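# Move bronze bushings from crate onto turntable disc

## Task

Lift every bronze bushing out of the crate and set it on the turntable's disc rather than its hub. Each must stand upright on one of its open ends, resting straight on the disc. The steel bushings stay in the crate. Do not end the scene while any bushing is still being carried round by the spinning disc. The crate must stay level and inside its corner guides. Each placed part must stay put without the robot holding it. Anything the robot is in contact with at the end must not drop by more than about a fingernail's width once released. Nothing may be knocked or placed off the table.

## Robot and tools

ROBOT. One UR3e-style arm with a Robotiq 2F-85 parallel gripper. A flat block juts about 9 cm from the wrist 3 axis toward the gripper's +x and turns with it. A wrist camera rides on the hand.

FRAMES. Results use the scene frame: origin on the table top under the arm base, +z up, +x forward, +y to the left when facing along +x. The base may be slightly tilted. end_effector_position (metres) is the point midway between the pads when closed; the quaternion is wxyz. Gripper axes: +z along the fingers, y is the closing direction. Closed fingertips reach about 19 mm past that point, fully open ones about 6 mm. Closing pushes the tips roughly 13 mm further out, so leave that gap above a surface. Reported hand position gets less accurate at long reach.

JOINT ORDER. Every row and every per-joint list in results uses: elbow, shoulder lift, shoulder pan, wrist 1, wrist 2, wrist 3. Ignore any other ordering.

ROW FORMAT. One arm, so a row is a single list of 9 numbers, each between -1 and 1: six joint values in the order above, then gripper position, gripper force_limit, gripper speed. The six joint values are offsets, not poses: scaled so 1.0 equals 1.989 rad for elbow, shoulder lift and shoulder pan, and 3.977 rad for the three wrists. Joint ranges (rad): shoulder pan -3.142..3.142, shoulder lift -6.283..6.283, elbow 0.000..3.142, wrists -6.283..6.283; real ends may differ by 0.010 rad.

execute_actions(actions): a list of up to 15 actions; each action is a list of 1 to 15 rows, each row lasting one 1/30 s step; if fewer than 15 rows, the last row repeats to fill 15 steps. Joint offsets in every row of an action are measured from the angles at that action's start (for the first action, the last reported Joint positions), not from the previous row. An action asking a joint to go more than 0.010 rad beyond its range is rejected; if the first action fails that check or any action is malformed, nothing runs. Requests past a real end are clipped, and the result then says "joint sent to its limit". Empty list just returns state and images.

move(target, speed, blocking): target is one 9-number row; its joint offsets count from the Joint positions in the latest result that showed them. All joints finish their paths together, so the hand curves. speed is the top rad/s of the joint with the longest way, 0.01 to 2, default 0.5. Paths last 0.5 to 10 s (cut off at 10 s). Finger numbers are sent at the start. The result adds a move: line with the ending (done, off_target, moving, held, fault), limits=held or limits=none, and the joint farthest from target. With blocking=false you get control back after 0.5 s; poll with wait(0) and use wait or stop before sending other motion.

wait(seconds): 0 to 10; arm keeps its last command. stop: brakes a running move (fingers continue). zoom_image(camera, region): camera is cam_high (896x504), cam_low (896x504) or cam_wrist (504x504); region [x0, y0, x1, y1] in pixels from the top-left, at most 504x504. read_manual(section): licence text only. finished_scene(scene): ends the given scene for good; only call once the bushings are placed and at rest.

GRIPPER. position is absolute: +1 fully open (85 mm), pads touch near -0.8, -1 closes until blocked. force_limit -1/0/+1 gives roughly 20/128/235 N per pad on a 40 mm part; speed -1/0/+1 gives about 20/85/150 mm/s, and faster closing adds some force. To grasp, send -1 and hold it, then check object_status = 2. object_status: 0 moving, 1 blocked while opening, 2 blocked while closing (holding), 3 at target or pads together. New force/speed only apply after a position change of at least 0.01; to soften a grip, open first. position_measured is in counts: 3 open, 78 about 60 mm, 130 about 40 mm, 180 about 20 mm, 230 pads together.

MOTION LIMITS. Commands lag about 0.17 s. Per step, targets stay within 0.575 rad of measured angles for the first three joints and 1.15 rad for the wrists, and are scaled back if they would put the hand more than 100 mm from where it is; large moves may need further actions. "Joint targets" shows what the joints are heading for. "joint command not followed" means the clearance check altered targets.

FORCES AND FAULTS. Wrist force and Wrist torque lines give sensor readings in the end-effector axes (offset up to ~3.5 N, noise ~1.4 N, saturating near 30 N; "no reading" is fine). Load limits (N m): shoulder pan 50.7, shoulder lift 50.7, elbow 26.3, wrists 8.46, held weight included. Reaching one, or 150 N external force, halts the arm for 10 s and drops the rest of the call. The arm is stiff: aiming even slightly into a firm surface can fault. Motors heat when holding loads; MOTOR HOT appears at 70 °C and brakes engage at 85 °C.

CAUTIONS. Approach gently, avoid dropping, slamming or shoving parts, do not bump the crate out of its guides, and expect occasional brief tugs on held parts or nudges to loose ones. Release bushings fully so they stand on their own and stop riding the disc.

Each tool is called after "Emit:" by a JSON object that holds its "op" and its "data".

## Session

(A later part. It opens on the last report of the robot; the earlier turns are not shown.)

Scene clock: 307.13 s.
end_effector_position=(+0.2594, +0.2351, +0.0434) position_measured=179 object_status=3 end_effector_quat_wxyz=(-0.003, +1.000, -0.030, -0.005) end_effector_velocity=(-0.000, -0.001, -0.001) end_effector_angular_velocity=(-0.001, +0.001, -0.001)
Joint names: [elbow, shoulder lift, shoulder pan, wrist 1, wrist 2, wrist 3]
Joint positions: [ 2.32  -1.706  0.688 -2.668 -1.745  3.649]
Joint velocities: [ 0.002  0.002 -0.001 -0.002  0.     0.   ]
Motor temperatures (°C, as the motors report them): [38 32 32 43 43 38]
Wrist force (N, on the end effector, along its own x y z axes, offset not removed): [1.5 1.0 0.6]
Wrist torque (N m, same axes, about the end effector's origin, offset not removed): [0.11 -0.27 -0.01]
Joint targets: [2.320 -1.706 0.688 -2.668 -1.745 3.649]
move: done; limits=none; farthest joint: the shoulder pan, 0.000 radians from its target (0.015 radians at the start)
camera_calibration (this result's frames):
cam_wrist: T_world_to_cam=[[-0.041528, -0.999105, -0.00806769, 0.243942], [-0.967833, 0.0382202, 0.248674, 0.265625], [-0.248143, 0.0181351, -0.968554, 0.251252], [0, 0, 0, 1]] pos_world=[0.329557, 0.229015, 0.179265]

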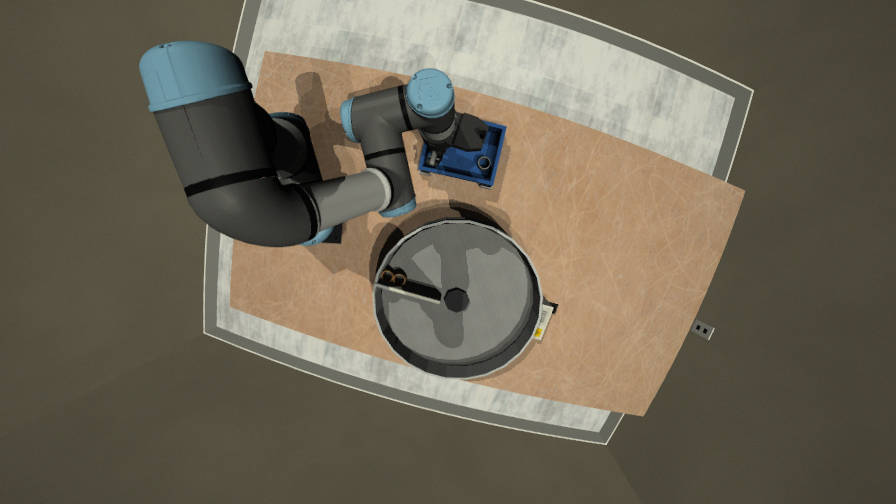

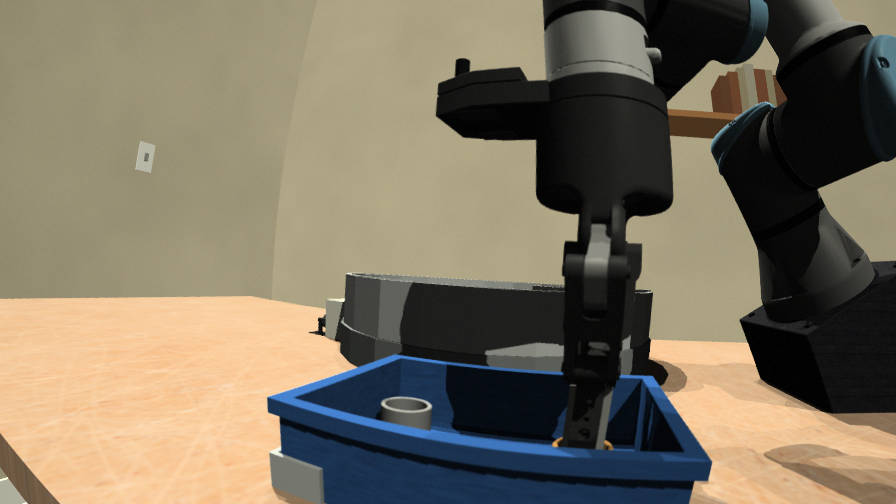

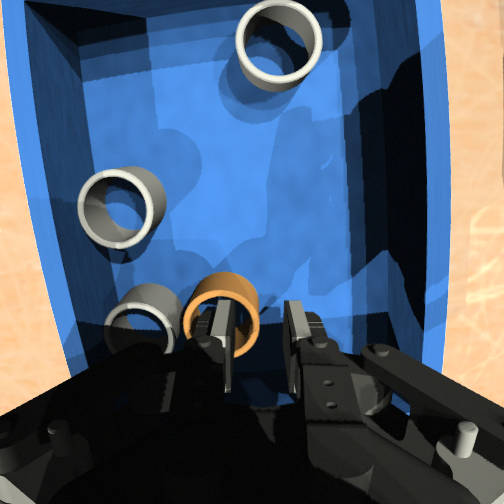

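Emit:
{"op": "move", "data": {"target": [0.002,0.004,-0.001,-0.003,0,0,-0.4,-0.6,0], "speed": 0.02}}

Emit:
{"op": "move", "data": {"target": [0,0,0,0,0,0,-1,-0.6,-0.8]}}

Emit:
{"op": "move", "data": {"target": [-0.074,-0.112,0.031,0.093,-0.007,0.013,-1,-0.6,-0.8], "speed": 0.25}}

Emit:
{"op": "move", "data": {"target": [-0.268,0.040,-0.0337,0.0737,0.0053,-0.014,-1,-0.6,-0.8], "speed": 0.6}}

Emit:
{"op": "move", "data": {"target": [0.02,-0.1725,-0.757,0.179,0.1645,0,-1,-0.6,-0.8], "speed": 0.8}}

Scene clock: 322.00 s.
end_effector_position=(+0.2592, +0.2347, +0.0414) position_measured=179 object_status=3 end_effector_quat_wxyz=(-0.003, +1.000, -0.031, -0.005) end_effector_velocity=(-0.000, -0.000, -0.000) end_effector_angular_velocity=(-0.001, +0.000, -0.001)
Joint names: [elbow, shoulder lift, shoulder pan, wrist 1, wrist 2, wrist 3]
Joint positions: [ 2.324 -1.698  0.686 -2.68  -1.745  3.649]
Joint velocities: [ 0.001  0.001 -0.001 -0.002 -0.     0.   ]
Motor temperatures (°C, as the motors report them): [38 32 32 43 43 38]
Wrist force (N, on the end effector, along its own x y z axes, offset not removed): [1.3 1.6 0.4]
Wrist torque (N m, same axes, about the end effector's origin, offset not removed): [0.20 -0.18 0.04]
Joint targets: [2.324 -1.698 0.686 -2.680 -1.745 3.649]
move: done; limits=none; farthest joint: the shoulder pan, 0.000 radians from its target (0.001 radians at the start)
camera_calibration (this result's frames):
cam_wrist: T_world_to_cam=[[-0.0431947, -0.999041, -0.00712306, 0.243894], [-0.967793, 0.0400716, 0.248536, 0.265544], [-0.248013, 0.0176291, -0.968596, 0.249424], [0, 0, 0, 1]] pos_world=[0.329387, 0.228622, 0.177331]

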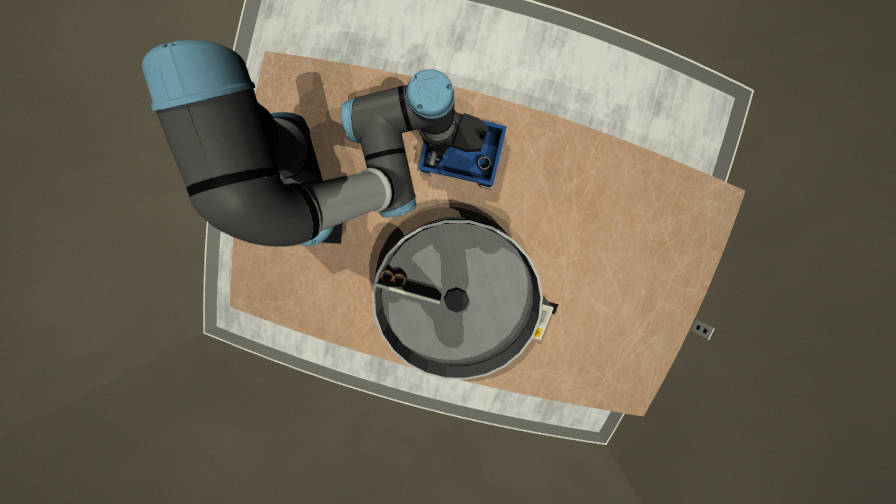

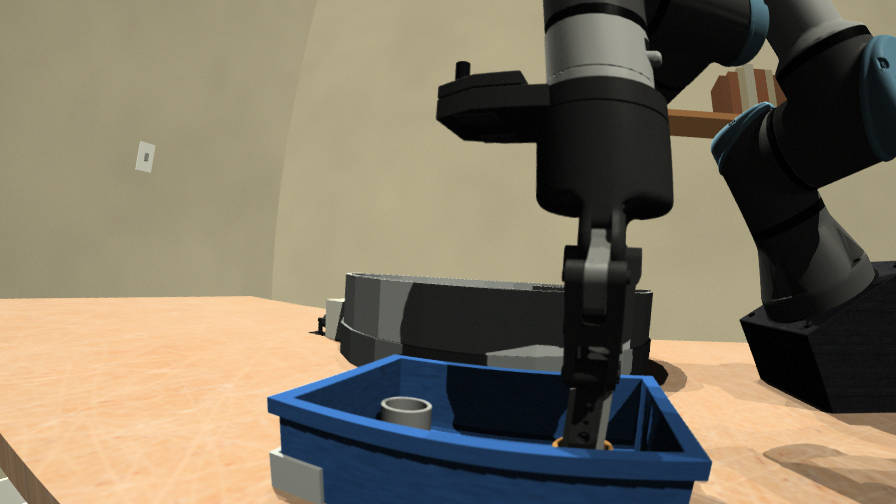

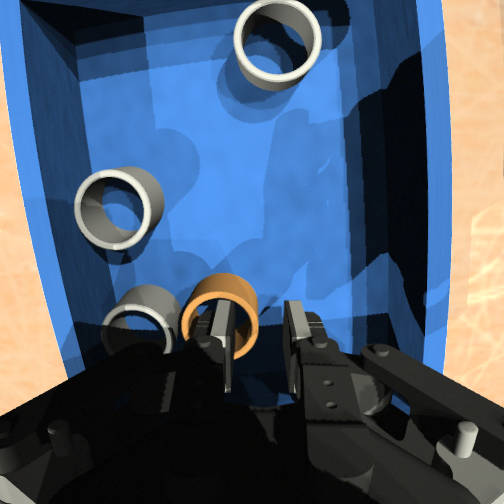

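Scene clock: 322.70 s.
end_effector_position=(+0.2592, +0.2347, +0.0414) position_measured=215 object_status=0 end_effector_quat_wxyz=(-0.003, +1.000, -0.031, -0.005) end_effector_velocity=(-0.000, +0.000, +0.000) end_effector_angular_velocity=(+0.001, +0.000, +0.001)
Joint names: [elbow, shoulder lift, shoulder pan, wrist 1, wrist 2, wrist 3]
Joint positions: [ 2.324 -1.698  0.686 -2.68  -1.745  3.649]
Joint velocities: [ 0.    -0.001  0.002  0.    -0.     0.   ]
Motor temperatures (°C, as the motors report them): [38 32 32 43 43 38]
Wrist force (N, on the end effector, along its own x y z axes, offset not removed): [1.3 2.4 -2.4]
Wrist torque (N m, same axes, about the end effector's origin, offset not removed): [0.18 -0.24 0.03]
Joint targets: [2.324 -1.698 0.686 -2.680 -1.745 3.649]
move: done; limits=none; farthest joint: the shoulder pan, 0.000 radians from its target (0.000 radians at the start)
camera_calibration (this result's frames):
cam_wrist: T_world_to_cam=[[-0.0432043, -0.999041, -0.0071164, 0.243893], [-0.967793, 0.0400826, 0.248537, 0.265542], [-0.248013, 0.0176251, -0.968596, 0.249413], [0, 0, 0, 1]] pos_world=[0.329385, 0.22862, 0.177319]

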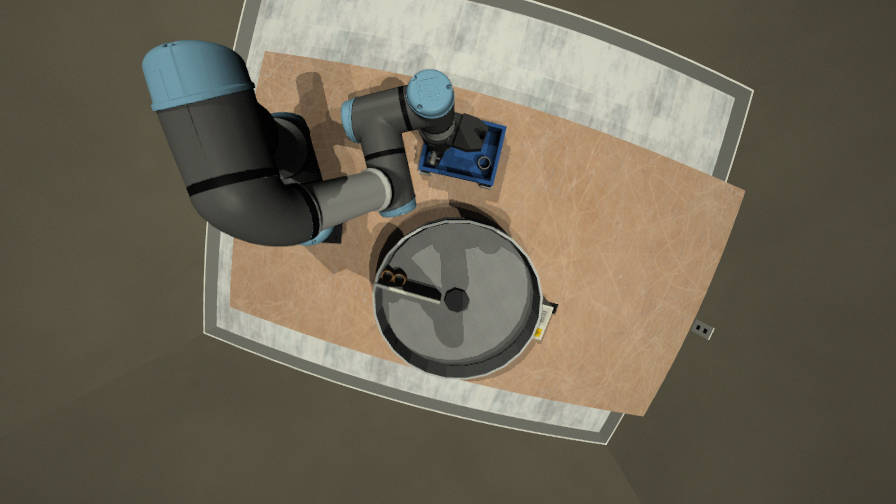

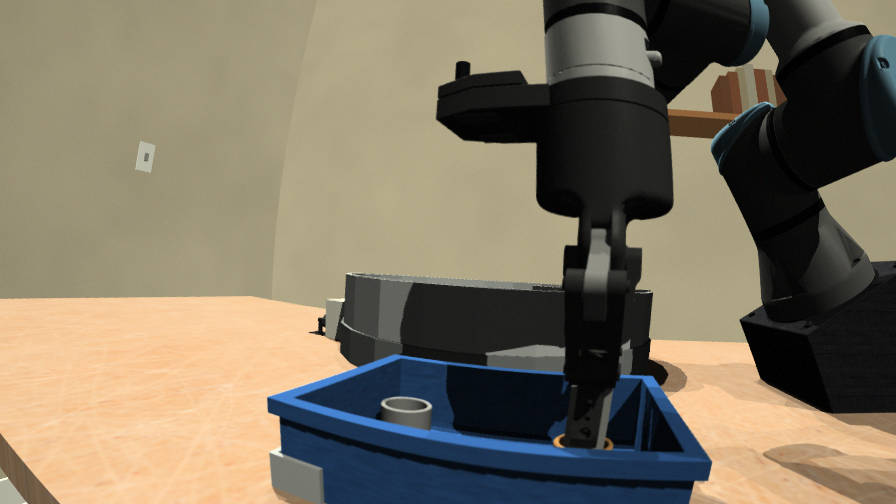

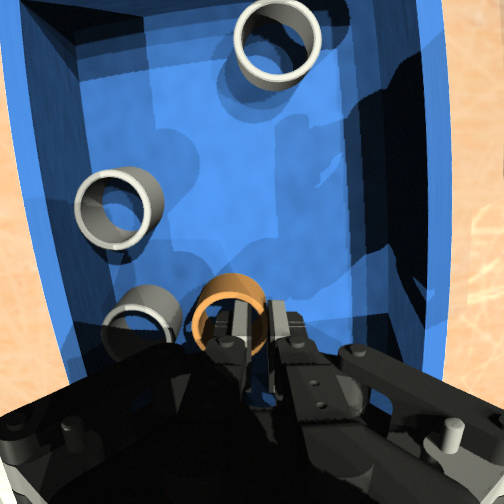

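Scene clock: 324.73 s.
end_effector_position=(+0.2641, +0.2375, +0.1067) position_measured=215 object_status=2 end_effector_quat_wxyz=(-0.005, +1.000, -0.030, -0.001) end_effector_velocity=(-0.000, -0.000, +0.000) end_effector_angular_velocity=(-0.000, -0.000, +0.000)
Joint names: [elbow, shoulder lift, shoulder pan, wrist 1, wrist 2, wrist 3]
Joint positions: [ 2.177 -1.92   0.747 -2.31  -1.773  3.701]
Joint velocities: [-0.001 -0.001  0.001  0.002 -0.     0.   ]
Motor temperatures (°C, as the motors report them): [38 32 32 43 43 38]
Wrist force (N, on the end effector, along its own x y z axes, offset not removed): [0.5 1.5 -0.2]
Wrist torque (N m, same axes, about the end effector's origin, offset not removed): [0.16 -0.09 0.05]
Joint targets: [2.177 -1.921 0.747 -2.310 -1.773 3.701]
move: done; limits=none; farthest joint: the shoulder pan, 0.000 radians from its target (0.062 radians at the start)
camera_calibration (this result's frames):
cam_wrist: T_world_to_cam=[[-0.0412765, -0.999066, -0.0128172, 0.247399], [-0.970001, 0.0369932, 0.24027, 0.256169], [-0.239571, 0.0223502, -0.970622, 0.310701], [0, 0, 0, 1]] pos_world=[0.333131, 0.230747, 0.243195]

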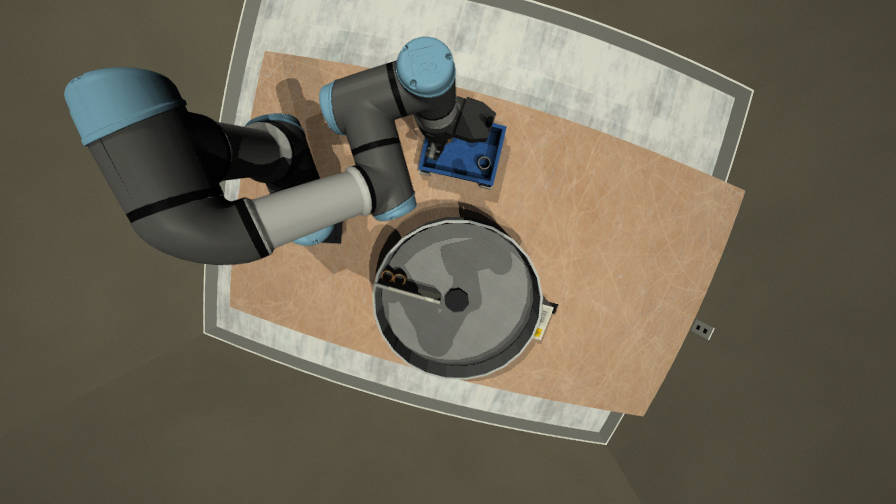

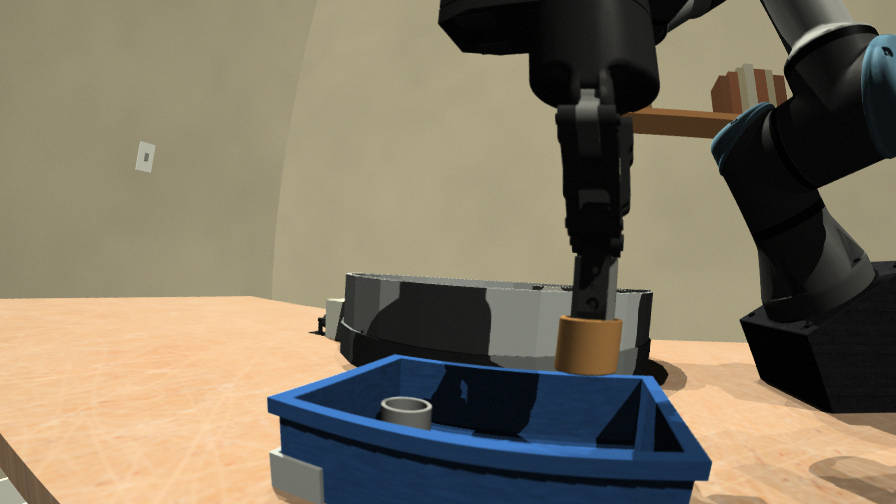

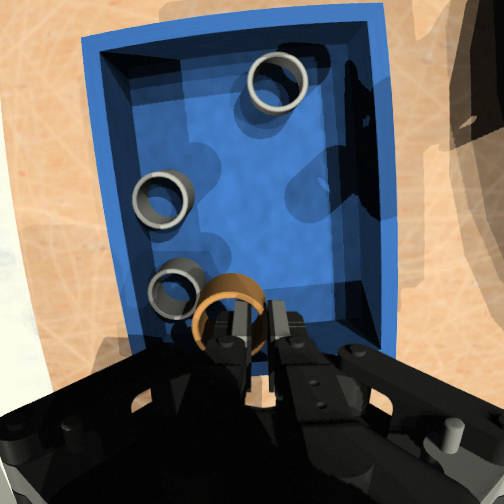

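Scene clock: 326.30 s.
end_effector_position=(+0.3789, +0.2561, +0.1948) position_measured=215 object_status=2 end_effector_quat_wxyz=(-0.034, +0.996, -0.045, +0.067) end_effector_velocity=(+0.001, +0.000, +0.001) end_effector_angular_velocity=(+0.001, -0.002, -0.000)
Joint names: [elbow, shoulder lift, shoulder pan, wrist 1, wrist 2, wrist 3]
Joint positions: [ 1.645 -1.841  0.68  -2.017 -1.752  3.645]
Joint velocities: [-0.004  0.001 -0.001  0.001  0.    -0.001]
Motor temperatures (°C, as the motors report them): [38 32 32 43 43 38]
Wrist force (N, on the end effector, along its own x y z axes, offset not removed): [0.8 1.3 0.5]
Wrist torque (N m, same axes, about the end effector's origin, offset not removed): [0.16 -0.22 0.03]
Joint targets: [1.644 -1.841 0.680 -2.017 -1.752 3.645]
move: done; limits=none; farthest joint: the elbow, 0.001 radians from its target (0.533 radians at the start)
camera_calibration (this result's frames):
cam_wrist: T_world_to_cam=[[-0.0674534, -0.995005, -0.0735861, 0.292651], [-0.992336, 0.0592528, 0.108438, 0.374068], [-0.103537, 0.0803367, -0.991376, 0.360937], [0, 0, 0, 1]] pos_world=[0.428311, 0.240028, 0.338796]

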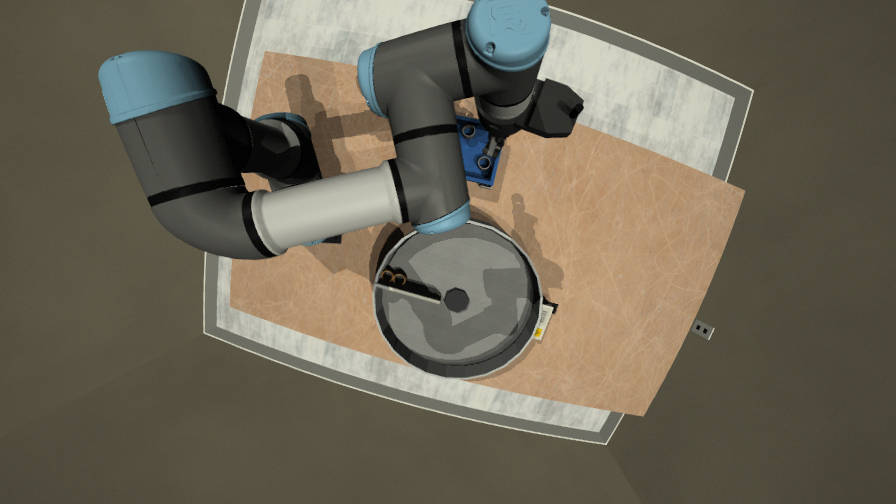

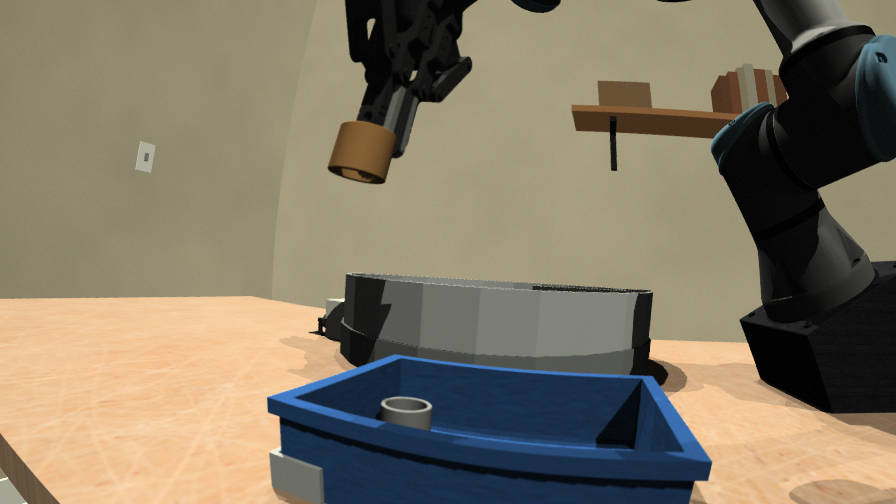

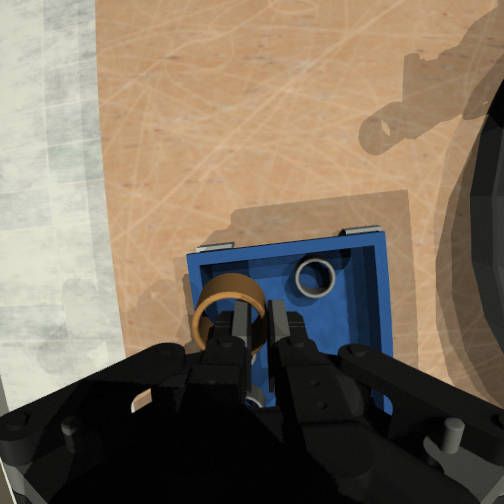

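Scene clock: 328.93 s.
end_effector_position=(+0.3912, -0.0163, +0.1749) position_measured=215 object_status=2 end_effector_quat_wxyz=(-0.004, +0.743, -0.670, -0.001) end_effector_velocity=(+0.000, -0.000, +0.000) end_effector_angular_velocity=(-0.001, -0.001, -0.001)
Joint names: [elbow, shoulder lift, shoulder pan, wrist 1, wrist 2, wrist 3]
Joint positions: [ 1.684 -2.184 -0.825 -1.305 -1.098  3.645]
Joint velocities: [-0.001 -0.001 -0.002  0.001  0.001 -0.   ]
Motor temperatures (°C, as the motors report them): [38 32 32 43 43 38]
Wrist force (N, on the end effector, along its own x y z axes, offset not removed): [0.9 1.6 0.7]
Wrist torque (N m, same axes, about the end effector's origin, offset not removed): [0.22 -0.19 0.00]
Joint targets: [1.684 -2.184 -0.825 -1.305 -1.097 3.645]
move: done; limits=none; farthest joint: the shoulder pan, 0.000 radians from its target (1.506 radians at the start)
camera_calibration (this result's frames):
cam_wrist: T_world_to_cam=[[-0.992673, -0.120649, -0.00661353, 0.385429], [-0.118598, 0.962398, 0.244385, 0.0537365], [-0.02312, 0.243379, -0.969656, 0.331737], [0, 0, 0, 1]] pos_world=[0.396648, -0.0859519, 0.311087]

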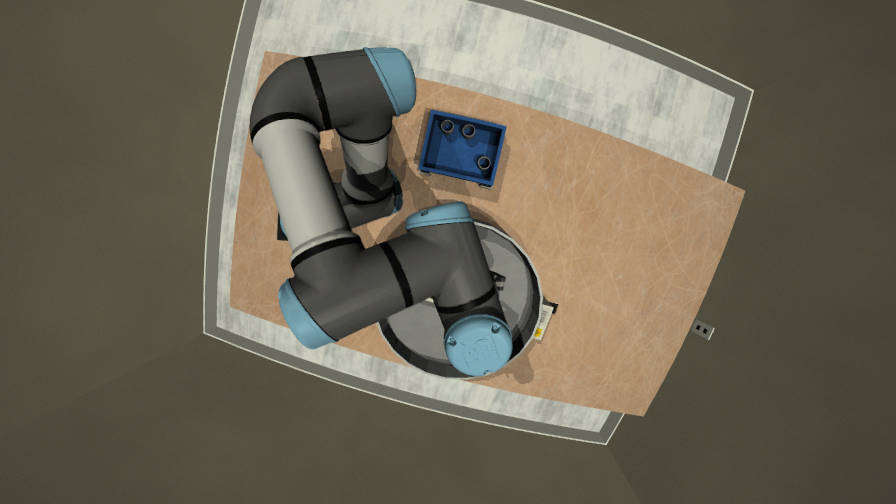

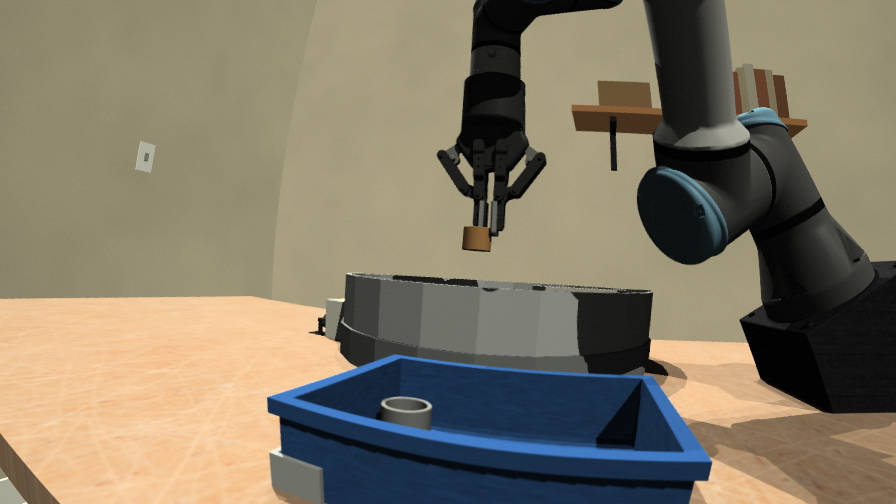

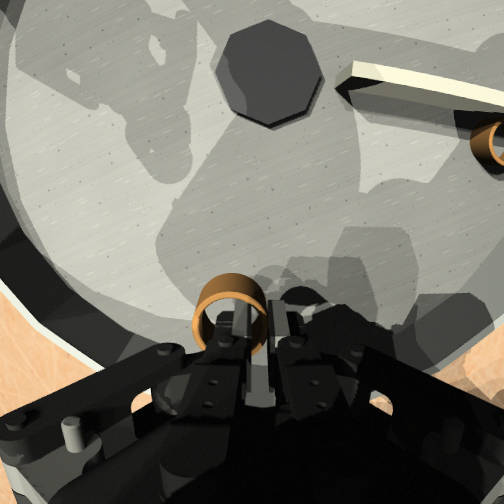

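Emit:
{"op": "move", "data": {"target": [0.1755,0.0644,0.1151,-0.1448,-0.0166,0,-1,-0.6,-0.8], "speed": 0.3}}

Emit:
{"op": "move", "data": {"target": [0.004,0.002,0.0025,-0.0035,0,0,-1,-0.6,-0.8], "speed": 0.012}}

Scene clock: 337.13 s.
end_effector_position=(+0.3890, -0.0143, +0.0914) position_measured=215 object_status=2 end_effector_quat_wxyz=(-0.003, +0.818, -0.576, -0.003) end_effector_velocity=(-0.000, -0.000, -0.001) end_effector_angular_velocity=(-0.000, +0.000, +0.001)
Joint names: [elbow, shoulder lift, shoulder pan, wrist 1, wrist 2, wrist 3]
Joint positions: [ 2.033 -2.056 -0.596 -1.881 -1.164  3.645]
Joint velocities: [ 0.002  0.001  0.001 -0.003 -0.001 -0.   ]
Motor temperatures (°C, as the motors report them): [38 32 32 43 43 38]
Wrist force (N, on the end effector, along its own x y z axes, offset not removed): [0.6 1.4 -0.1]
Wrist torque (N m, same axes, about the end effector's origin, offset not removed): [0.11 -0.11 0.01]
Joint targets: [2.033 -2.056 -0.596 -1.881 -1.164 3.645]
move: done; limits=none; farthest joint: the shoulder pan, 0.000 radians from its target (0.229 radians at the start)
camera_calibration (this result's frames):
cam_wrist: T_world_to_cam=[[-0.93531, -0.3538, -0.00456882, 0.357075], [-0.343913, 0.905986, 0.246806, 0.158553], [-0.0831805, 0.232411, -0.969054, 0.27339], [0, 0, 0, 1]] pos_world=[0.411245, -0.0808525, 0.22743]

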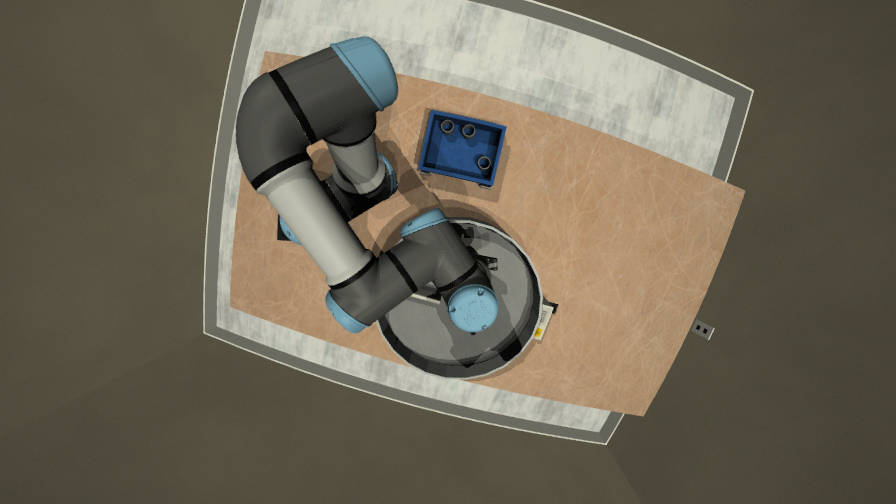

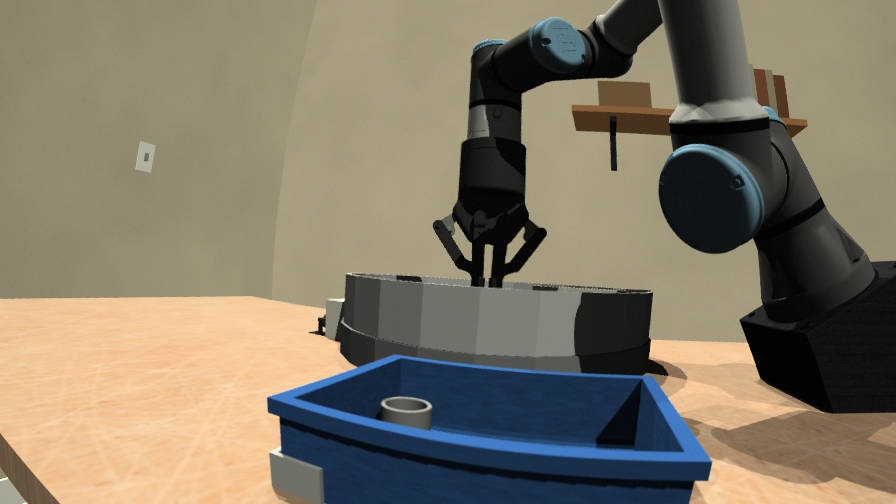

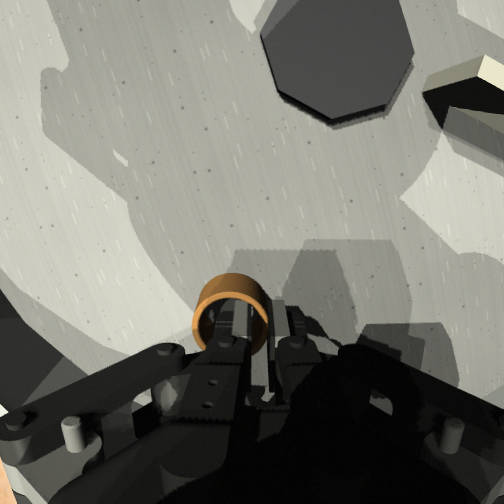

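Scene clock: 338.50 s.
end_effector_position=(+0.3890, -0.0136, +0.0894) position_measured=215 object_status=2 end_effector_quat_wxyz=(-0.004, +0.819, -0.574, -0.002) end_effector_velocity=(+0.000, +0.001, -0.000) end_effector_angular_velocity=(+0.001, -0.000, +0.002)
Joint names: [elbow, shoulder lift, shoulder pan, wrist 1, wrist 2, wrist 3]
Joint positions: [ 2.041 -2.052 -0.591 -1.895 -1.164  3.645]
Joint velocities: [ 0.002  0.     0.002 -0.002  0.     0.   ]
Motor temperatures (°C, as the motors report them): [38 32 32 43 43 38]
Wrist force (N, on the end effector, along its own x y z axes, offset not removed): [0.0 2.1 -6.7]
Wrist torque (N m, same axes, about the end effector's origin, offset not removed): [0.20 -0.07 0.01]
Joint targets: [2.041 -2.052 -0.591 -1.895 -1.164 3.645]
move: done; limits=none; farthest joint: the shoulder pan, 0.000 radians from its target (0.005 radians at the start)
camera_calibration (this result's frames):
cam_wrist: T_world_to_cam=[[-0.933492, -0.358547, -0.00610312, 0.356699], [-0.348821, 0.90396, 0.247345, 0.160291], [-0.0831678, 0.233023, -0.968908, 0.271293], [0, 0, 0, 1]] pos_world=[0.411452, -0.0802209, 0.225388]

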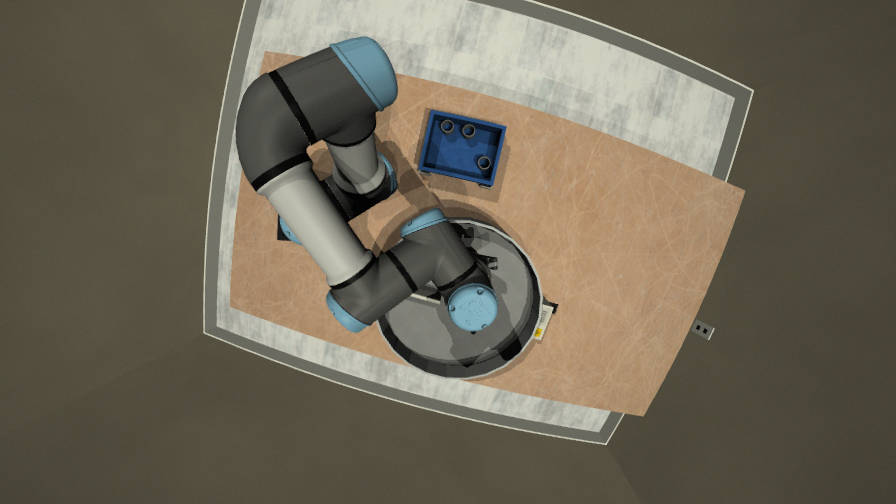

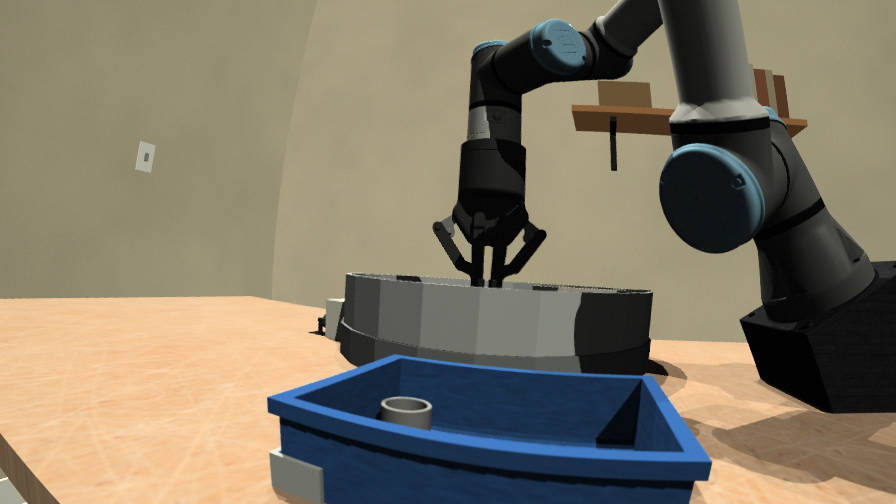

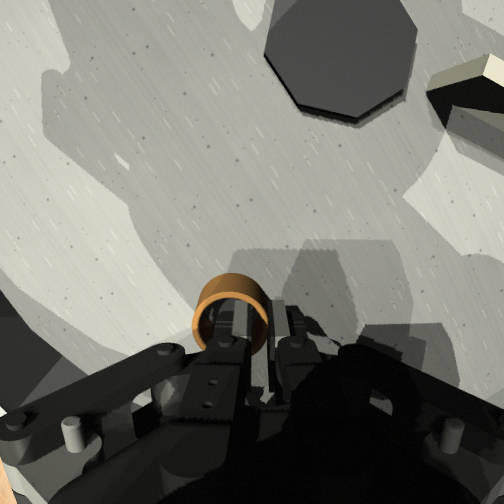

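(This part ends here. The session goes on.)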